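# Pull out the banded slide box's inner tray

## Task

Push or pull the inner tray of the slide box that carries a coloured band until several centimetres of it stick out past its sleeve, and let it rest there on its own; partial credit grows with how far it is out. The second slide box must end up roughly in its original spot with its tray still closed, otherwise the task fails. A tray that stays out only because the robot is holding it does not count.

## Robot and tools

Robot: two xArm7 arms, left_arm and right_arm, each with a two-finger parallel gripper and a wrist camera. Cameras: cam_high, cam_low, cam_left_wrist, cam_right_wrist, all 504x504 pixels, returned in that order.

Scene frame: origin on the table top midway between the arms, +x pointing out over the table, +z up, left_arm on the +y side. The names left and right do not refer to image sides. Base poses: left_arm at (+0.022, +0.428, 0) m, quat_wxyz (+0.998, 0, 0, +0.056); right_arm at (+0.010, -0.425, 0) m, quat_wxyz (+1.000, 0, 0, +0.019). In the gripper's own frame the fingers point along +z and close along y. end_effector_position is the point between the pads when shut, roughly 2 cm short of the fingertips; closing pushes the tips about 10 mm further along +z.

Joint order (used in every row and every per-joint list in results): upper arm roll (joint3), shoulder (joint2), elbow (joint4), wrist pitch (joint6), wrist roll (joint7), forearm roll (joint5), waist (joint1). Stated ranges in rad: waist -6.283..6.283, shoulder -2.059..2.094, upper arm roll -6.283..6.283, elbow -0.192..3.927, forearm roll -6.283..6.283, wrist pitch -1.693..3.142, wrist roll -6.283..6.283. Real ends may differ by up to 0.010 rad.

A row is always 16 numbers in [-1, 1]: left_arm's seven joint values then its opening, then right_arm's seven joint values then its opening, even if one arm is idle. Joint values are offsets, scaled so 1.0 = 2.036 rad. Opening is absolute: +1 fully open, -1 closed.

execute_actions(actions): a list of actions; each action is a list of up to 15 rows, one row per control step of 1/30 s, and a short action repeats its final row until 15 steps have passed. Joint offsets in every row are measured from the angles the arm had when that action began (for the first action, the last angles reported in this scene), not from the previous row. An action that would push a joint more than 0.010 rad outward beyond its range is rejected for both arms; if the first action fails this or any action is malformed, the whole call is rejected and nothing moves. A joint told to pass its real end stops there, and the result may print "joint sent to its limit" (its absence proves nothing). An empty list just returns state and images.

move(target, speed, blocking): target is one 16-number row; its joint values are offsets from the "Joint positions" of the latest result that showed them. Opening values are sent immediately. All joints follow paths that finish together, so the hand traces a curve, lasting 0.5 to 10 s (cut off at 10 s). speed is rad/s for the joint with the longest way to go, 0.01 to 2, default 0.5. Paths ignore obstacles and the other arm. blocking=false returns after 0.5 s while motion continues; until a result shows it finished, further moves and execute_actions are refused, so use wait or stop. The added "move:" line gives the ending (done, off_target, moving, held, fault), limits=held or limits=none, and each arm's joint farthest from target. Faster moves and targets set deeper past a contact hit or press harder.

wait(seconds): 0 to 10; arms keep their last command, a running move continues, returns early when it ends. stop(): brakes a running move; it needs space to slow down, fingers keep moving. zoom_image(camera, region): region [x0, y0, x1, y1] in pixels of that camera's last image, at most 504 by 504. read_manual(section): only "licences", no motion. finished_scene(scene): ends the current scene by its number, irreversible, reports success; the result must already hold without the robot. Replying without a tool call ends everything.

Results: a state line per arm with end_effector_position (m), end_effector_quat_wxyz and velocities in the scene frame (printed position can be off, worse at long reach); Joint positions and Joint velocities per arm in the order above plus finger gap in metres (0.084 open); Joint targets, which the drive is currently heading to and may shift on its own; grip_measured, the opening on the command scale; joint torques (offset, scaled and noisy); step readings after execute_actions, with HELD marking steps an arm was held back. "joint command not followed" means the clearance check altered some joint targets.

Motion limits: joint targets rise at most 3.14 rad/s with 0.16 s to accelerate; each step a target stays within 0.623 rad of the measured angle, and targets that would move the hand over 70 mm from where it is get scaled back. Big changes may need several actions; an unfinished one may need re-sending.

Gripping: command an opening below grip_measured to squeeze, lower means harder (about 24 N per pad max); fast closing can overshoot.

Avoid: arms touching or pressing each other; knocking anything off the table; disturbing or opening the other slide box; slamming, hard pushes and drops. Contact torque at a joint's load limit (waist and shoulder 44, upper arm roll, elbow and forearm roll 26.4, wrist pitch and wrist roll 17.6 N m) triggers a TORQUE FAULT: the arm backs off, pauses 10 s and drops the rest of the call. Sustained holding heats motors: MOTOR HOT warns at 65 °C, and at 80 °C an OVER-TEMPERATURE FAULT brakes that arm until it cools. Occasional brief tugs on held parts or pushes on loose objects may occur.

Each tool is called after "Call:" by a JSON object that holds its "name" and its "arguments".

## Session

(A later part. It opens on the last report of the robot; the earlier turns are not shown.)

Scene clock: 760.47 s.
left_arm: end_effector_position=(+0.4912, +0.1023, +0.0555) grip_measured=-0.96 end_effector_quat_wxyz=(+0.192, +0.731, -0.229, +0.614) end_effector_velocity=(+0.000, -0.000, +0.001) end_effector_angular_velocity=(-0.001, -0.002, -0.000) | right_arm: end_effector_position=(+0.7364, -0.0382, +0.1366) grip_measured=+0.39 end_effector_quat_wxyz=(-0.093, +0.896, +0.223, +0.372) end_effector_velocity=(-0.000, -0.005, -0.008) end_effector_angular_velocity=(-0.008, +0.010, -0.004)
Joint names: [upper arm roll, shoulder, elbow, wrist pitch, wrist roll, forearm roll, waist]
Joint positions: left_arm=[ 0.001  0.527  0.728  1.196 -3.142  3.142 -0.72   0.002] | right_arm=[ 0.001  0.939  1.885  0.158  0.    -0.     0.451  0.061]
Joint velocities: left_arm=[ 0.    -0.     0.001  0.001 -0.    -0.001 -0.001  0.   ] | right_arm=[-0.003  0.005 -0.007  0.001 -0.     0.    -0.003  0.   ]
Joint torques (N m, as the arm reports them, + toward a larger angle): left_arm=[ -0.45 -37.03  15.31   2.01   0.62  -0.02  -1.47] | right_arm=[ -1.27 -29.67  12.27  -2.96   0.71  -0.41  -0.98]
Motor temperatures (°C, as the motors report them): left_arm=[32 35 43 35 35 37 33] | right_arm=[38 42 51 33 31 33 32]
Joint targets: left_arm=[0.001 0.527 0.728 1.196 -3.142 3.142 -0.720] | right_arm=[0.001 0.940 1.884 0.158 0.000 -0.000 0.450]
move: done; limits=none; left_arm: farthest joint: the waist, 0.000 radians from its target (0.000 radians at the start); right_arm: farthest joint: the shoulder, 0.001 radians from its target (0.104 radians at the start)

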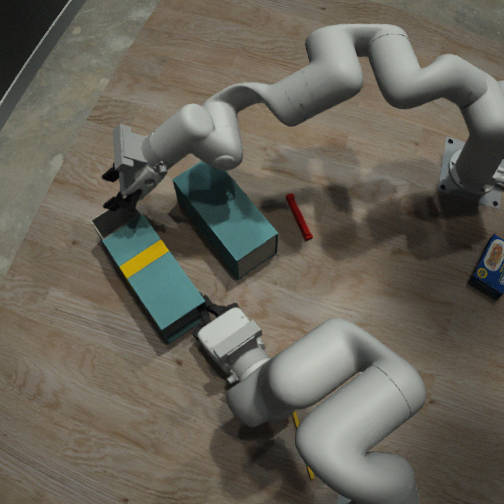

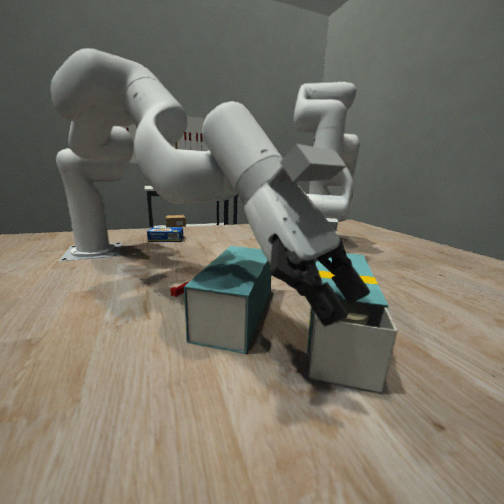

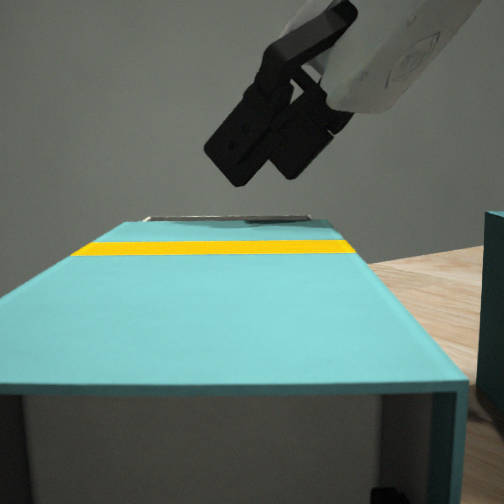

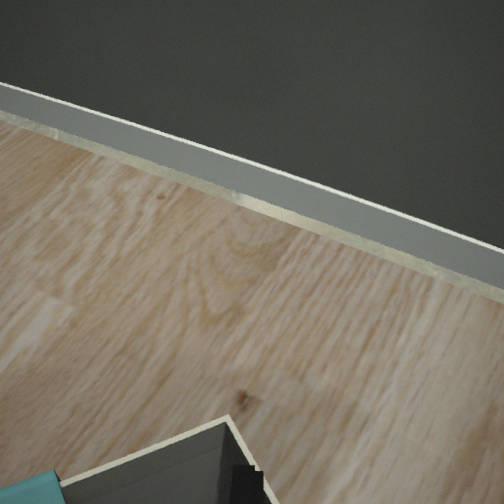

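Call:
{"name": "move", "arguments": {"target": [0, 0, 0, 0, 0, 0, 0, -1, 0, 0.0165, 0.002, -0.0135, 0, 0, 0, 0.4], "speed": 0.08}}

Call:
{"name": "zoom_image", "arguments": {"camera": "cam_low", "region": [260, 220, 430, 400]}}

Call:
{"name": "zoom_image", "arguments": {"camera": "cam_high", "region": [70, 150, 200, 280]}}

Scene clock: 781.90 s.
left_arm: end_effector_position=(+0.4912, +0.1023, +0.0555) grip_measured=-0.96 end_effector_quat_wxyz=(+0.192, +0.731, -0.229, +0.614) end_effector_velocity=(+0.000, -0.000, +0.000) end_effector_angular_velocity=(+0.000, -0.001, +0.000) | right_arm: end_effector_position=(+0.7364, -0.0382, +0.1180) grip_measured=+0.39 end_effector_quat_wxyz=(-0.093, +0.896, +0.223, +0.372) end_effector_velocity=(+0.000, +0.002, +0.003) end_effector_angular_velocity=(+0.002, -0.005, +0.002)
Joint names: [upper arm roll, shoulder, elbow, wrist pitch, wrist roll, forearm roll, waist]
Joint positions: left_arm=[ 0.001  0.527  0.728  1.196 -3.142  3.142 -0.72   0.002] | right_arm=[ 0.001  0.972  1.889  0.13   0.    -0.     0.451  0.061]
Joint velocities: left_arm=[-0.    -0.     0.001 -0.001  0.001 -0.     0.    -0.   ] | right_arm=[-0.    -0.001  0.003 -0.001 -0.001  0.     0.001  0.   ]
Joint torques (N m, as the arm reports them, + toward a larger angle): left_arm=[ -0.65 -37.14  15.02   1.97   0.56  -0.04  -1.32] | right_arm=[ -1.58 -29.98  12.06  -2.91   0.63  -0.56  -1.04]
Motor temperatures (°C, as the motors report them): left_arm=[32 35 43 35 35 37 33] | right_arm=[38 42 50 33 31 33 32]
Joint targets: left_arm=[0.001 0.527 0.728 1.196 -3.142 3.142 -0.720] | right_arm=[0.001 0.973 1.889 0.130 0.000 -0.000 0.451]
move: done; limits=none; left_arm: farthest joint: the waist, 0.000 radians from its target (0.000 radians at the start); right_arm: farthest joint: the waist, 0.000 radians from its target (0.001 radians at the start)

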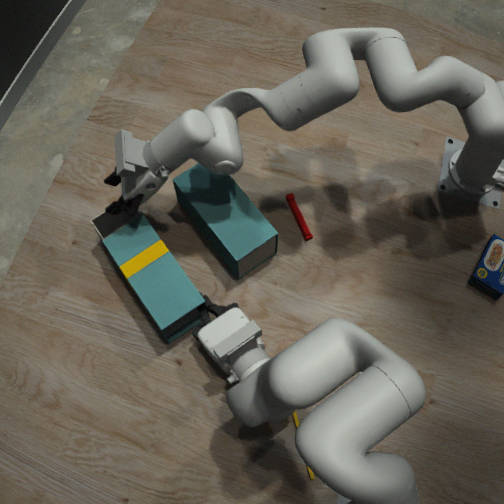

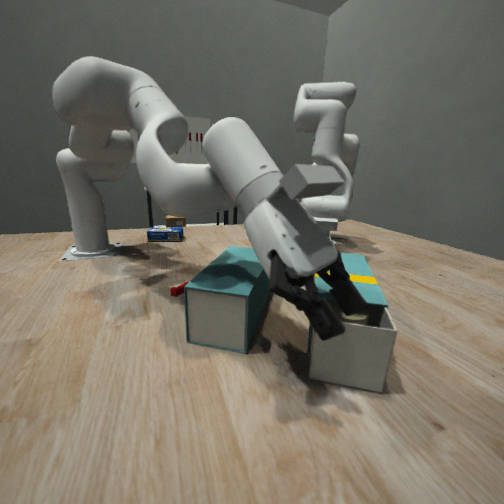

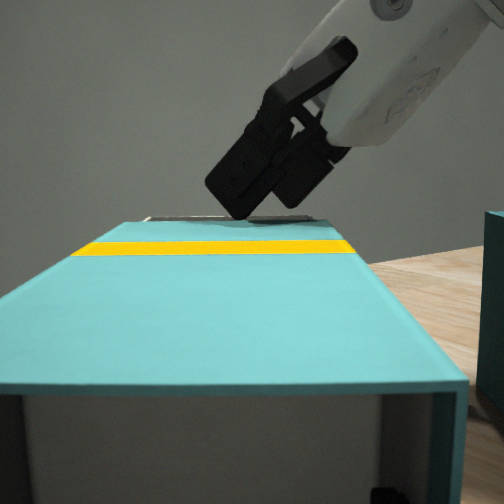

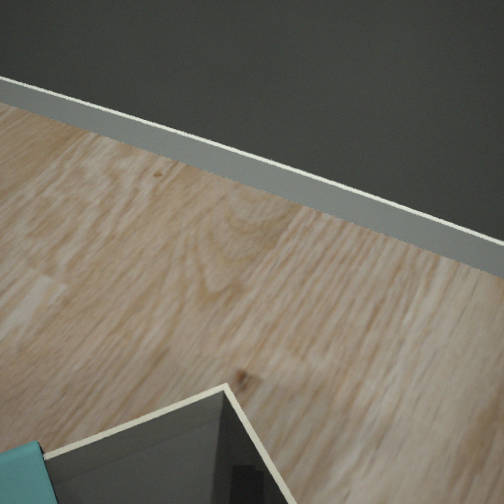

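Region (260, 220, 430, 400) of cam_low's 504x504 image, scaled by 2.800, with more detail than that image has.

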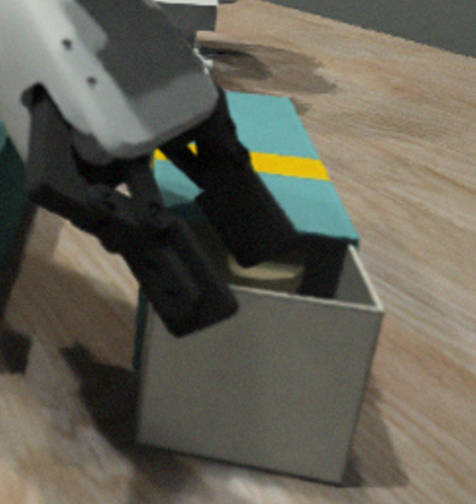

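Region (70, 150, 200, 280) of cam_high's 504x504 image, scaled by 3.877, with more detail than that image has.

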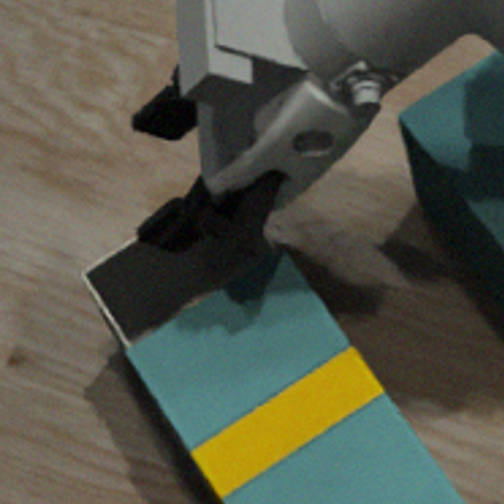

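Call:
{"name": "move", "arguments": {"target": [0, 0, 0, 0, 0, 0, 0, -1, 0, 0.0108, 0.0015, -0.0083, 0, 0, 0, 0.4], "speed": 0.05}}

Call:
{"name": "zoom_image", "arguments": {"camera": "cam_low", "region": [260, 220, 430, 400]}}

Scene clock: 792.47 s.
left_arm: end_effector_position=(+0.4912, +0.1023, +0.0555) grip_measured=-0.96 end_effector_quat_wxyz=(+0.192, +0.731, -0.229, +0.614) end_effector_velocity=(-0.000, +0.000, +0.000) end_effector_angular_velocity=(-0.001, +0.001, +0.000) | right_arm: end_effector_position=(+0.7360, -0.0384, +0.1058) grip_measured=+0.39 end_effector_quat_wxyz=(-0.093, +0.897, +0.224, +0.371) end_effector_velocity=(+0.001, +0.000, +0.003) end_effector_angular_velocity=(+0.002, -0.004, -0.000)
Joint names: [upper arm roll, shoulder, elbow, wrist pitch, wrist roll, forearm roll, waist]
Joint positions: left_arm=[ 0.001  0.527  0.728  1.196 -3.142  3.142 -0.72   0.002] | right_arm=[ 0.001  0.994  1.892  0.113  0.    -0.     0.451  0.061]
Joint velocities: left_arm=[-0.    -0.001 -0.001 -0.001 -0.001 -0.     0.    -0.   ] | right_arm=[ 0.    -0.001  0.003 -0.001  0.    -0.    -0.    -0.   ]
Joint torques (N m, as the arm reports them, + toward a larger angle): left_arm=[ -0.47 -36.87  14.94   1.99   0.57  -0.07  -1.3 ] | right_arm=[ -1.58 -30.14  11.91  -2.9    0.55  -0.58  -1.15]
Motor temperatures (°C, as the motors report them): left_arm=[32 35 43 35 35 37 33] | right_arm=[38 42 50 33 31 33 32]
Joint targets: left_arm=[0.001 0.527 0.728 1.196 -3.142 3.142 -0.720] | right_arm=[0.001 0.994 1.892 0.113 0.000 -0.000 0.451]
move: done; limits=none; left_arm: farthest joint: the waist, 0.000 radians from its target (0.000 radians at the start); right_arm: farthest joint: the waist, 0.000 radians from its target (0.000 radians at the start)

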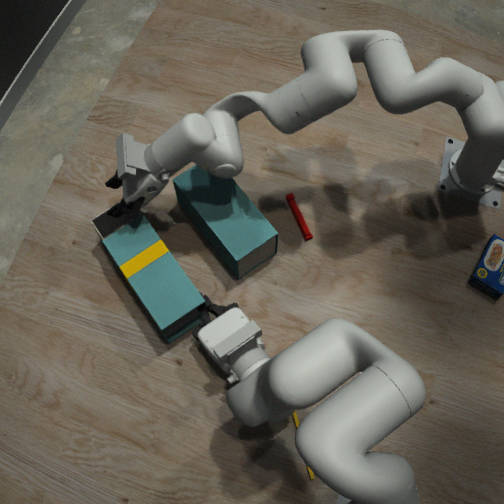

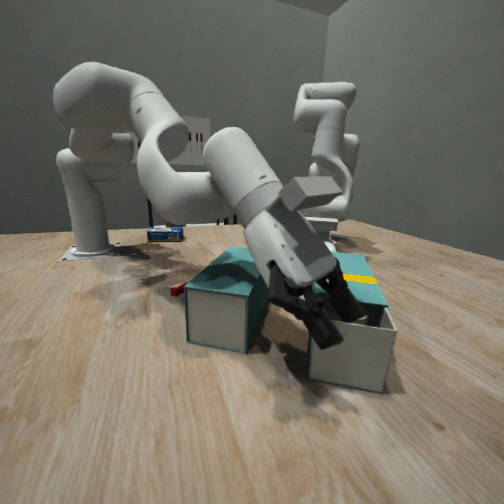

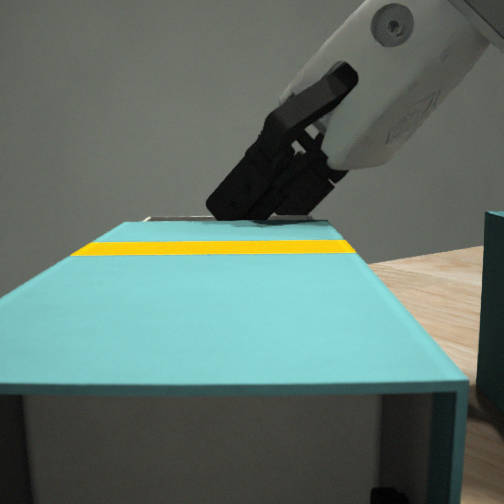

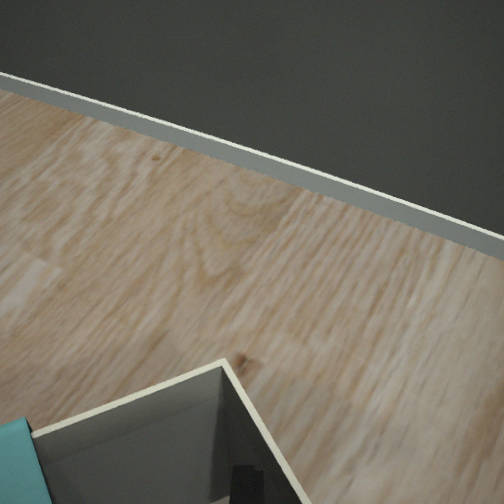

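Region (260, 220, 430, 400) of cam_low's 504x504 image, scaled by 2.800, with more detail than that image has.

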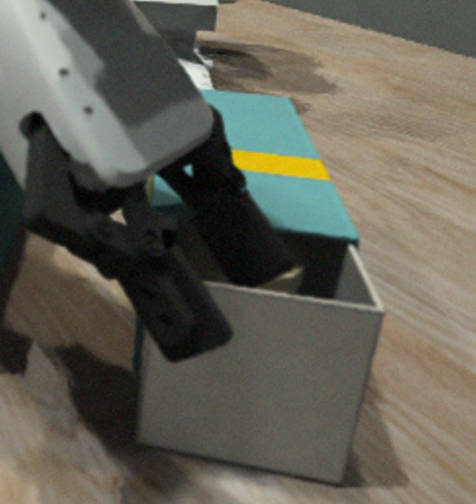

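Call:
{"name": "move", "arguments": {"target": [0, 0, 0, 0, 0, 0, 0, -1, 0, 0.0072, 0.001, -0.0056, 0, 0, 0, 0.4], "speed": 0.04}}

Call:
{"name": "zoom_image", "arguments": {"camera": "cam_low", "region": [260, 220, 430, 400]}}

Scene clock: 804.87 s.
left_arm: end_effector_position=(+0.4912, +0.1023, +0.0555) grip_measured=-0.96 end_effector_quat_wxyz=(+0.192, +0.731, -0.229, +0.614) end_effector_velocity=(+0.000, +0.001, -0.000) end_effector_angular_velocity=(+0.000, +0.001, +0.002) | right_arm: end_effector_position=(+0.7356, -0.0386, +0.0976) grip_measured=+0.39 end_effector_quat_wxyz=(-0.093, +0.897, +0.224, +0.370) end_effector_velocity=(+0.001, +0.000, +0.002) end_effector_angular_velocity=(+0.002, -0.003, -0.000)
Joint names: [upper arm roll, shoulder, elbow, wrist pitch, wrist roll, forearm roll, waist]
Joint positions: left_arm=[ 0.001  0.527  0.728  1.196 -3.142  3.142 -0.72   0.002] | right_arm=[ 0.001  1.009  1.895  0.102  0.    -0.     0.451  0.061]
Joint velocities: left_arm=[ 0.     0.    -0.    -0.    -0.     0.     0.002  0.   ] | right_arm=[-0.    -0.001  0.001 -0.002  0.     0.     0.     0.   ]
Joint torques (N m, as the arm reports them, + toward a larger angle): left_arm=[ -0.5  -36.93  14.99   1.95   0.55  -0.04  -1.18] | right_arm=[ -1.34 -30.55  11.78  -2.81   0.72  -0.61  -0.86]
Motor temperatures (°C, as the motors report them): left_arm=[32 35 43 35 35 37 33] | right_arm=[38 42 50 33 31 33 32]
Joint targets: left_arm=[0.001 0.527 0.728 1.196 -3.142 3.142 -0.720] | right_arm=[0.001 1.009 1.895 0.102 0.000 -0.000 0.451]
move: done; limits=none; left_arm: farthest joint: the waist, 0.000 radians from its target (0.000 radians at the start); right_arm: farthest joint: the wrist pitch, 0.001 radians from its target (0.012 radians at the start)

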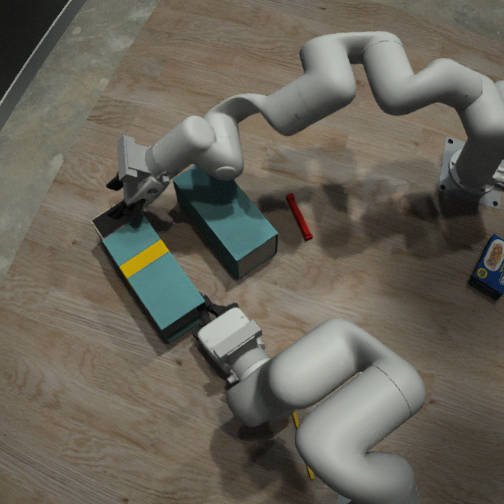

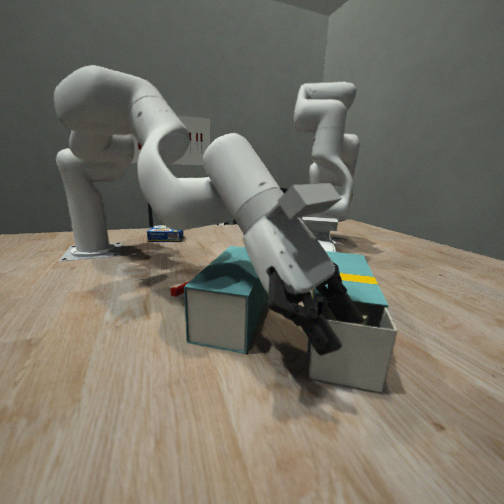

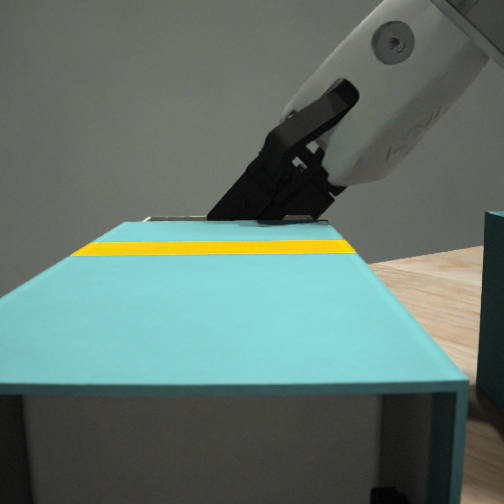

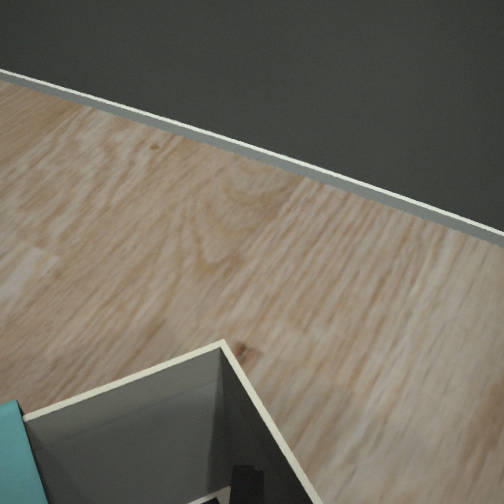

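Region (260, 220, 430, 400) of cam_low's 504x504 image, scaled by 2.800, with more detail than that image has.

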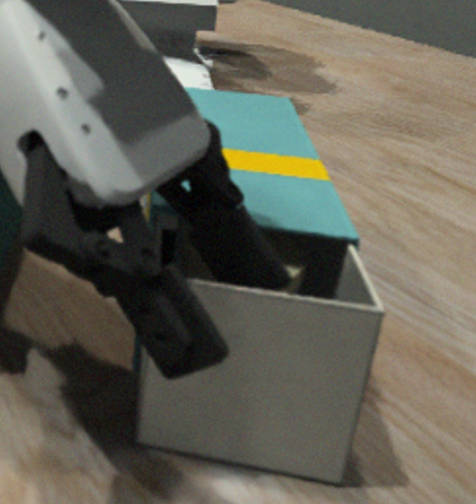

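Call:
{"name": "move", "arguments": {"target": [0, -0.0177, -0.0437, 0.026, 0, 0, 0, -1, 0, 0, 0, 0, 0, 0, 0, 0.4], "speed": 0.06}}

Call:
{"name": "zoom_image", "arguments": {"camera": "cam_high", "region": [60, 130, 260, 330]}}

Scene clock: 818.03 s.
left_arm: end_effector_position=(+0.4704, +0.1167, +0.0552) grip_measured=-0.96 end_effector_quat_wxyz=(+0.192, +0.731, -0.229, +0.614) end_effector_velocity=(+0.000, +0.000, -0.000) end_effector_angular_velocity=(-0.000, +0.001, +0.000) | right_arm: end_effector_position=(+0.7356, -0.0387, +0.0975) grip_measured=+0.39 end_effector_quat_wxyz=(-0.093, +0.897, +0.224, +0.370) end_effector_velocity=(+0.000, -0.001, +0.001) end_effector_angular_velocity=(-0.001, -0.001, +0.000)
Joint names: [upper arm roll, shoulder, elbow, wrist pitch, wrist roll, forearm roll, waist]
Joint positions: left_arm=[ 0.001  0.491  0.639  1.249 -3.142  3.142 -0.72   0.002] | right_arm=[ 0.001  1.009  1.894  0.102  0.    -0.     0.451  0.061]
Joint velocities: left_arm=[-0.     0.    -0.     0.    -0.001  0.001  0.001 -0.   ] | right_arm=[ 0.    -0.002 -0.002 -0.    -0.001 -0.    -0.001 -0.   ]
Joint torques (N m, as the arm reports them, + toward a larger angle): left_arm=[ -0.35 -30.33   8.64   0.44   0.49  -0.38  -1.24] | right_arm=[ -4.04 -31.78  13.2   -3.9    0.71  -0.02  -5.49]
Motor temperatures (°C, as the motors report them): left_arm=[32 35 43 35 35 37 33] | right_arm=[38 43 50 33 31 33 32]
Joint targets: left_arm=[0.001 0.491 0.639 1.249 -3.142 3.142 -0.720] | right_arm=[0.001 1.009 1.895 0.102 0.000 -0.000 0.451]
move: done; limits=none; left_arm: farthest joint: the waist, 0.000 radians from its target (0.000 radians at the start); right_arm: farthest joint: the elbow, 0.001 radians from its target (0.000 radians at the start)

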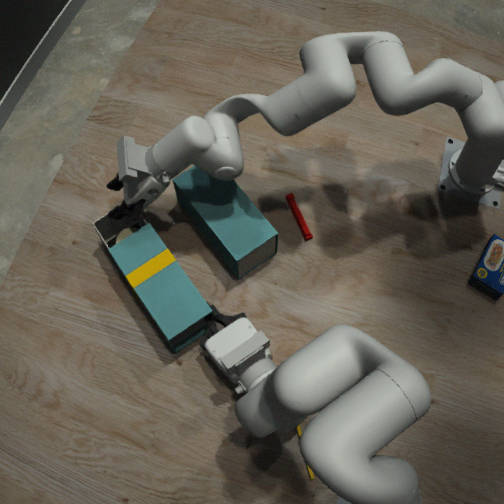

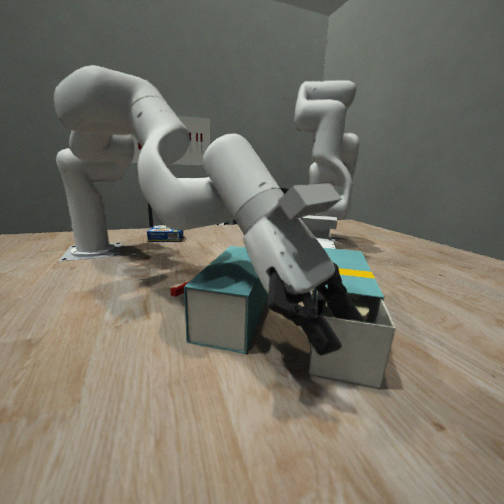

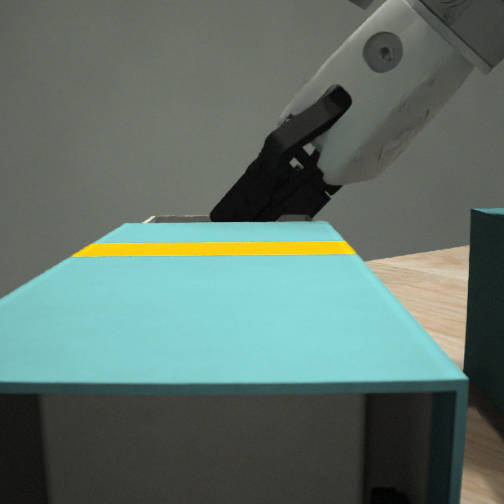

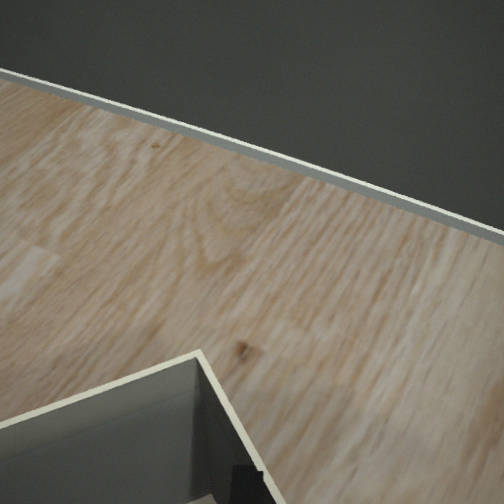

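Region (60, 130, 260, 330) of cam_high's 504x504 image, scaled by 2.520, with more detail than that image has.

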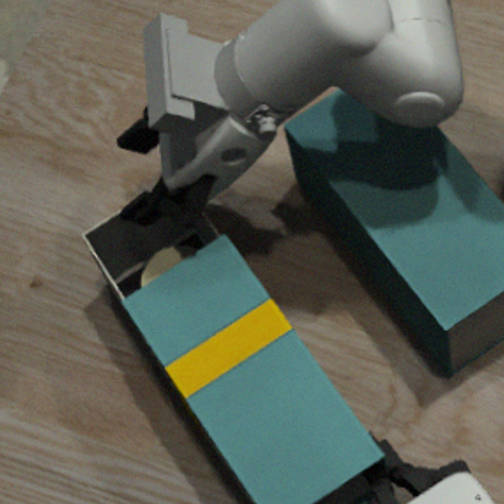

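Call:
{"name": "move", "arguments": {"target": [0, -0.0202, -0.0503, 0.0309, 0, 0, 0, -1, 0, 0, 0, 0, 0, 0, 0, 0.4], "speed": 0.07}}

Call:
{"name": "zoom_image", "arguments": {"camera": "cam_high", "region": [60, 130, 260, 330]}}

Scene clock: 825.13 s.
left_arm: end_effector_position=(+0.4460, +0.1337, +0.0558) grip_measured=-0.96 end_effector_quat_wxyz=(+0.192, +0.730, -0.229, +0.615) end_effector_velocity=(-0.000, -0.000, +0.000) end_effector_angular_velocity=(-0.000, -0.001, -0.001) | right_arm: end_effector_position=(+0.7346, -0.0371, +0.0971) grip_measured=+0.40 end_effector_quat_wxyz=(-0.093, +0.897, +0.225, +0.370) end_effector_velocity=(-0.001, -0.000, -0.002) end_effector_angular_velocity=(-0.001, +0.003, +0.000)
Joint names: [upper arm roll, shoulder, elbow, wrist pitch, wrist roll, forearm roll, waist]
Joint positions: left_arm=[ 0.001  0.45   0.537  1.312 -3.142  3.142 -0.72   0.002] | right_arm=[ 0.001  1.009  1.894  0.102  0.    -0.     0.453  0.061]
Joint velocities: left_arm=[-0.    -0.    -0.     0.001  0.001 -0.    -0.001 -0.   ] | right_arm=[ 0.     0.001 -0.002  0.    -0.     0.     0.     0.   ]
Joint torques (N m, as the arm reports them, + toward a larger angle): left_arm=[ -2.3  -22.37  -3.07  -1.34   0.45   1.22  -3.05] | right_arm=[-14.04 -34.7   16.51  -6.45   1.41   1.02 -22.41]
Motor temperatures (°C, as the motors report them): left_arm=[32 35 42 35 35 37 33] | right_arm=[38 43 52 34 31 33 32]
Joint targets: left_arm=[0.001 0.450 0.537 1.312 -3.142 3.142 -0.720] | right_arm=[0.001 1.009 1.894 0.102 0.000 -0.000 0.451]
move: done; limits=none; left_arm: farthest joint: the waist, 0.000 radians from its target (0.000 radians at the start); right_arm: farthest joint: the waist, 0.002 radians from its target (0.000 radians at the start)

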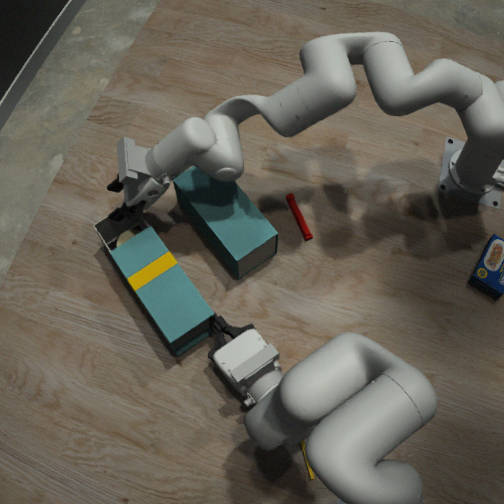

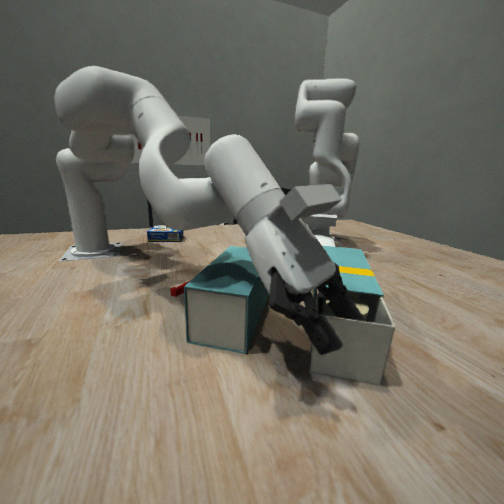

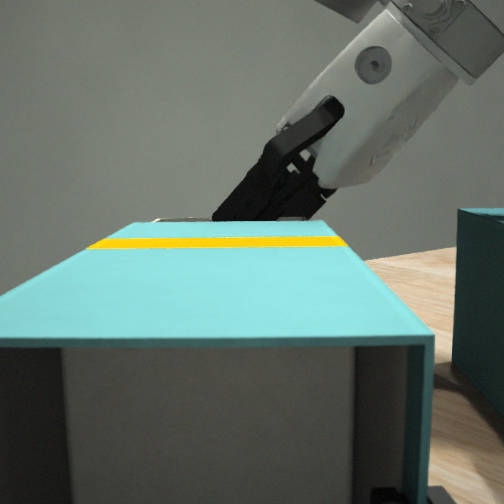

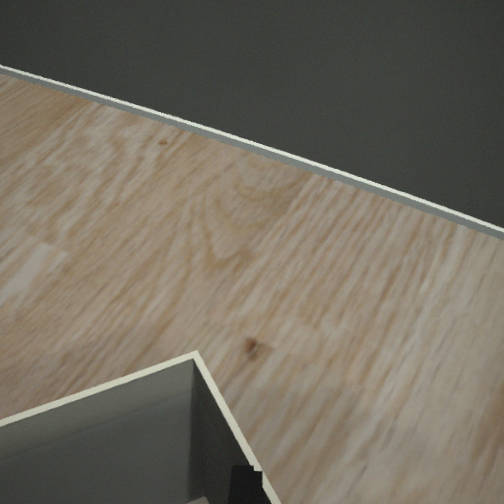

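Region (60, 130, 260, 330) of cam_high's 504x504 image, scaled by 2.520, with more detail than that image has.

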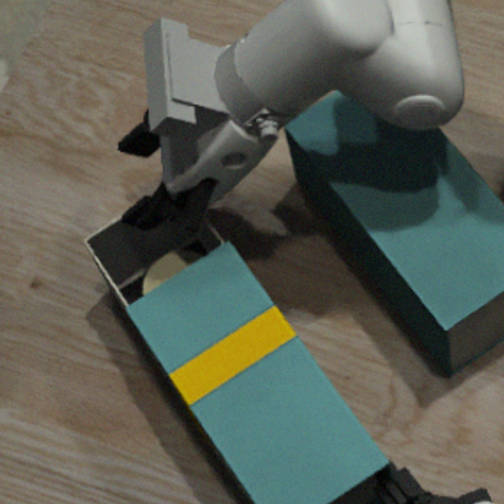

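Call:
{"name": "move", "arguments": {"target": [0, 0, 0, 0, 0, 0, 0, 0.2, 0, 0, 0, 0, 0, 0, 0.003, 0.4], "speed": 0.03}}

Scene clock: 838.77 s.
left_arm: end_effector_position=(+0.4458, +0.1338, +0.0557) grip_measured=+0.19 end_effector_quat_wxyz=(+0.192, +0.730, -0.229, +0.614) end_effector_velocity=(+0.001, +0.000, +0.001) end_effector_angular_velocity=(-0.001, -0.003, +0.002) | right_arm: end_effector_position=(+0.7325, -0.0331, +0.0974) grip_measured=+0.39 end_effector_quat_wxyz=(-0.094, +0.896, +0.227, +0.370) end_effector_velocity=(-0.003, +0.004, -0.002) end_effector_angular_velocity=(-0.000, +0.004, +0.006)
Joint names: [upper arm roll, shoulder, elbow, wrist pitch, wrist roll, forearm roll, waist]
Joint positions: left_arm=[ 0.001  0.45   0.537  1.312 -3.142  3.142 -0.72   0.052] | right_arm=[ 0.001  1.009  1.894  0.102  0.    -0.     0.459  0.061]
Joint velocities: left_arm=[ 0.    -0.001  0.001  0.001  0.001 -0.001  0.001  0.   ] | right_arm=[ 0.003  0.002 -0.001  0.002 -0.    -0.     0.004  0.   ]
Joint torques (N m, as the arm reports them, + toward a larger angle): left_arm=[ -0.61 -30.    11.06   1.15   0.37  -0.11  -1.27] | right_arm=[ -1.38 -30.19  12.13  -2.92   0.69  -0.64  -1.54]
Motor temperatures (°C, as the motors report them): left_arm=[32 34 41 34 35 37 33] | right_arm=[40 44 57 36 31 33 32]
Joint targets: left_arm=[0.001 0.450 0.537 1.312 -3.142 3.142 -0.720] | right_arm=[0.001 1.009 1.894 0.102 0.000 -0.000 0.459]
move: done; limits=none; left_arm: farthest joint: the waist, 0.000 radians from its target (0.000 radians at the start); right_arm: farthest joint: the waist, 0.000 radians from its target (0.006 radians at the start)

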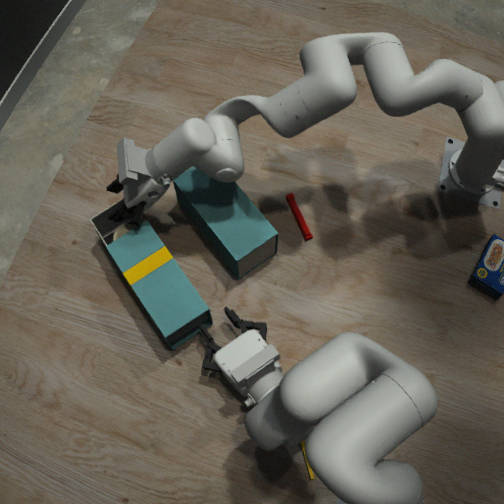

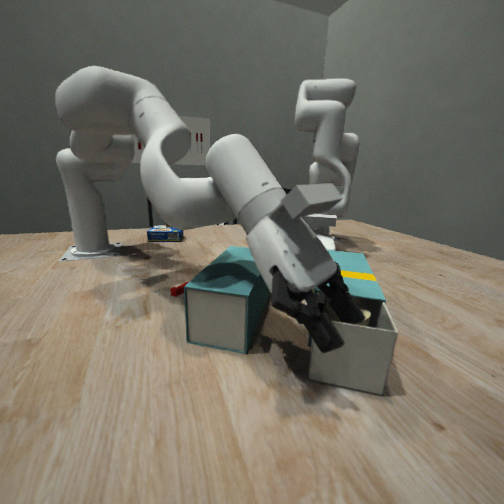

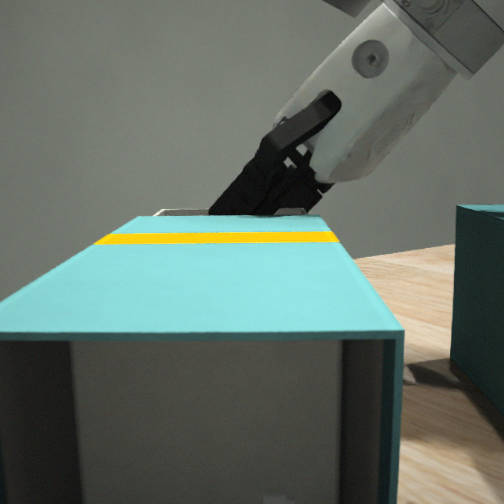

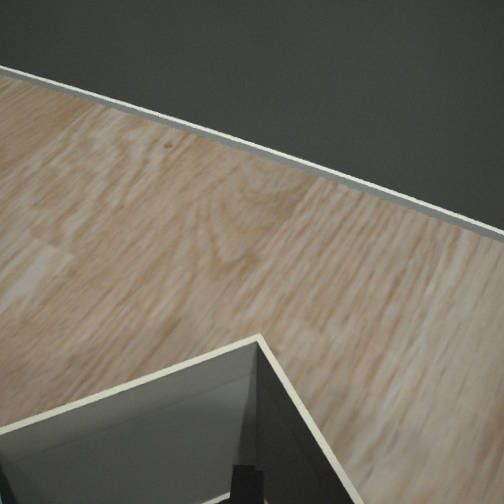

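Call:
{"name": "zoom_image", "arguments": {"camera": "cam_high", "region": [60, 130, 260, 330]}}

Call:
{"name": "zoom_image", "arguments": {"camera": "cam_low", "region": [260, 220, 430, 400]}}

Region (60, 130, 260, 330) of cam_high's 504x504 image, scaled by 2.520, with more detail than that image has.

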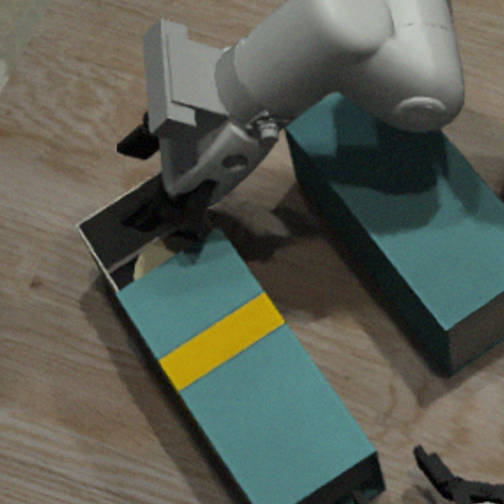

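Region (260, 220, 430, 400) of cam_low's 504x504 image, scaled by 2.800, with more detail than that image has.

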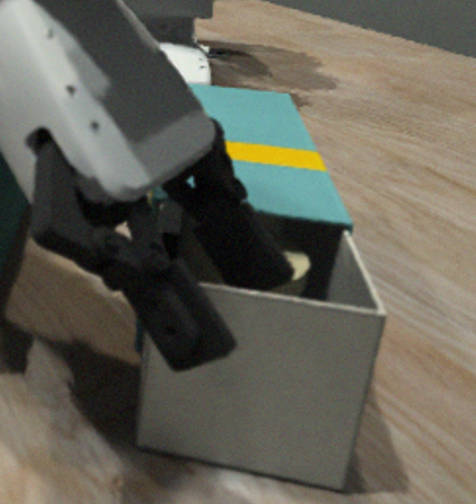

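Call:
{"name": "move", "arguments": {"target": [0, -0.027, -0.067, 0.041, 0, 0, 0, 0.2, 0, -0.0845, -0.0083, 0.0756, 0, 0, 0, 0.4], "speed": 0.15}}

Call:
{"name": "zoom_image", "arguments": {"camera": "cam_high", "region": [40, 120, 300, 380]}}

Scene clock: 851.07 s.
left_arm: end_effector_position=(+0.4124, +0.1570, +0.0579) grip_measured=+0.19 end_effector_quat_wxyz=(+0.193, +0.729, -0.229, +0.615) end_effector_velocity=(-0.001, +0.000, -0.000) end_effector_angular_velocity=(+0.000, +0.001, -0.001) | right_arm: end_effector_position=(+0.7301, -0.0344, +0.1928) grip_measured=+0.39 end_effector_quat_wxyz=(-0.094, +0.896, +0.227, +0.370) end_effector_velocity=(+0.001, +0.001, +0.007) end_effector_angular_velocity=(+0.004, -0.008, -0.000)
Joint names: [upper arm roll, shoulder, elbow, wrist pitch, wrist roll, forearm roll, waist]
Joint positions: left_arm=[ 0.001  0.395  0.4    1.396 -3.142  3.142 -0.72   0.052] | right_arm=[ 0.001  0.838  1.877  0.256  0.    -0.     0.459  0.061]
Joint velocities: left_arm=[-0.001 -0.001 -0.002  0.    -0.     0.001  0.001 -0.   ] | right_arm=[-0.    -0.005  0.005  0.     0.    -0.     0.     0.   ]
Joint torques (N m, as the arm reports them, + toward a larger angle): left_arm=[ -0.51 -26.76   9.45   1.25   0.36  -0.15  -1.27] | right_arm=[ -1.17 -29.14  12.68  -3.     0.68  -0.79  -0.95]
Motor temperatures (°C, as the motors report them): left_arm=[32 34 42 34 35 37 33] | right_arm=[39 44 54 35 31 33 32]
Joint targets: left_arm=[0.001 0.395 0.400 1.396 -3.142 3.142 -0.720] | right_arm=[0.001 0.837 1.877 0.256 0.000 -0.000 0.459]
move: done; limits=none; left_arm: farthest joint: the waist, 0.000 radians from its target (0.000 radians at the start); right_arm: farthest joint: the shoulder, 0.001 radians from its target (0.172 radians at the start)

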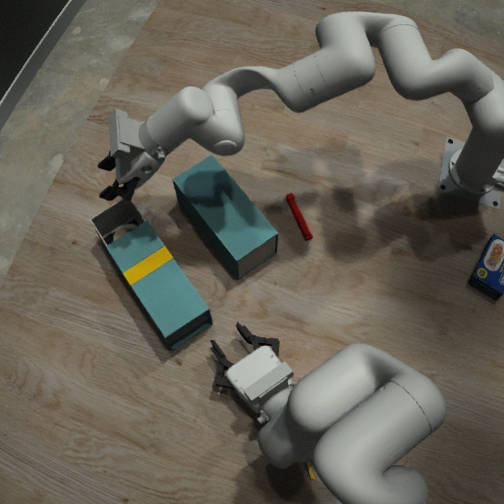

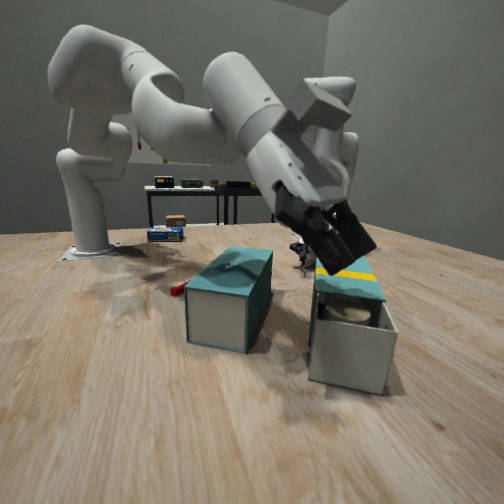

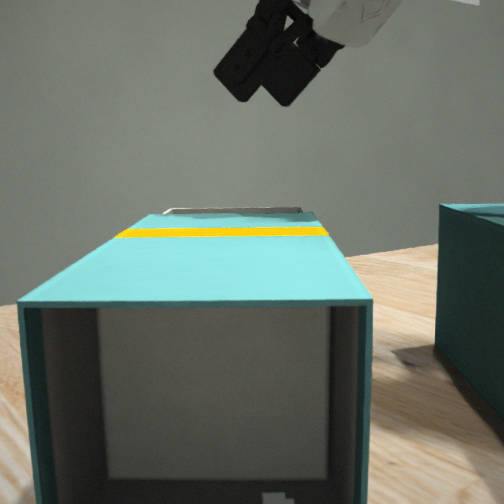

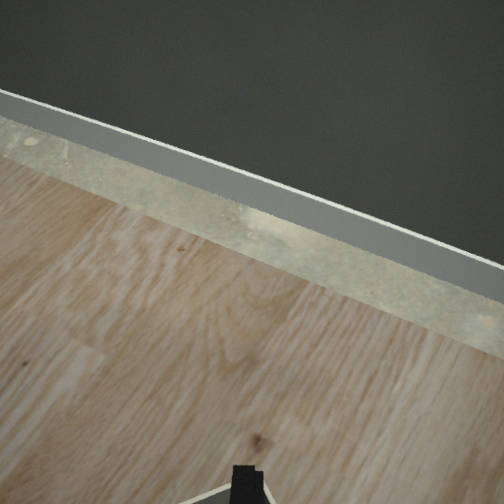

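Region (40, 120, 300, 380) of cam_high's 504x504 image, scaled by 1.938, with more detail than that image has.

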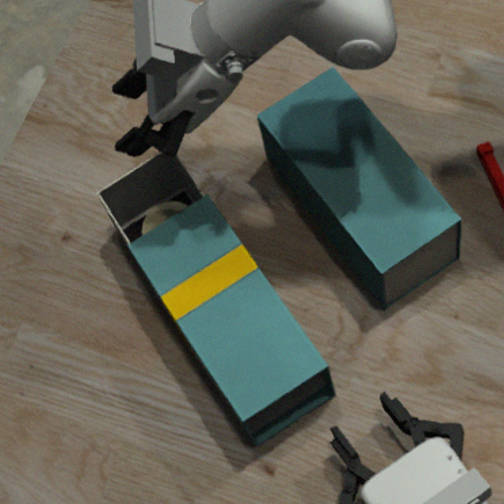

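Call:
{"name": "finished_scene", "arguments": {"scene": 1}}

The scene is finished: the task was done.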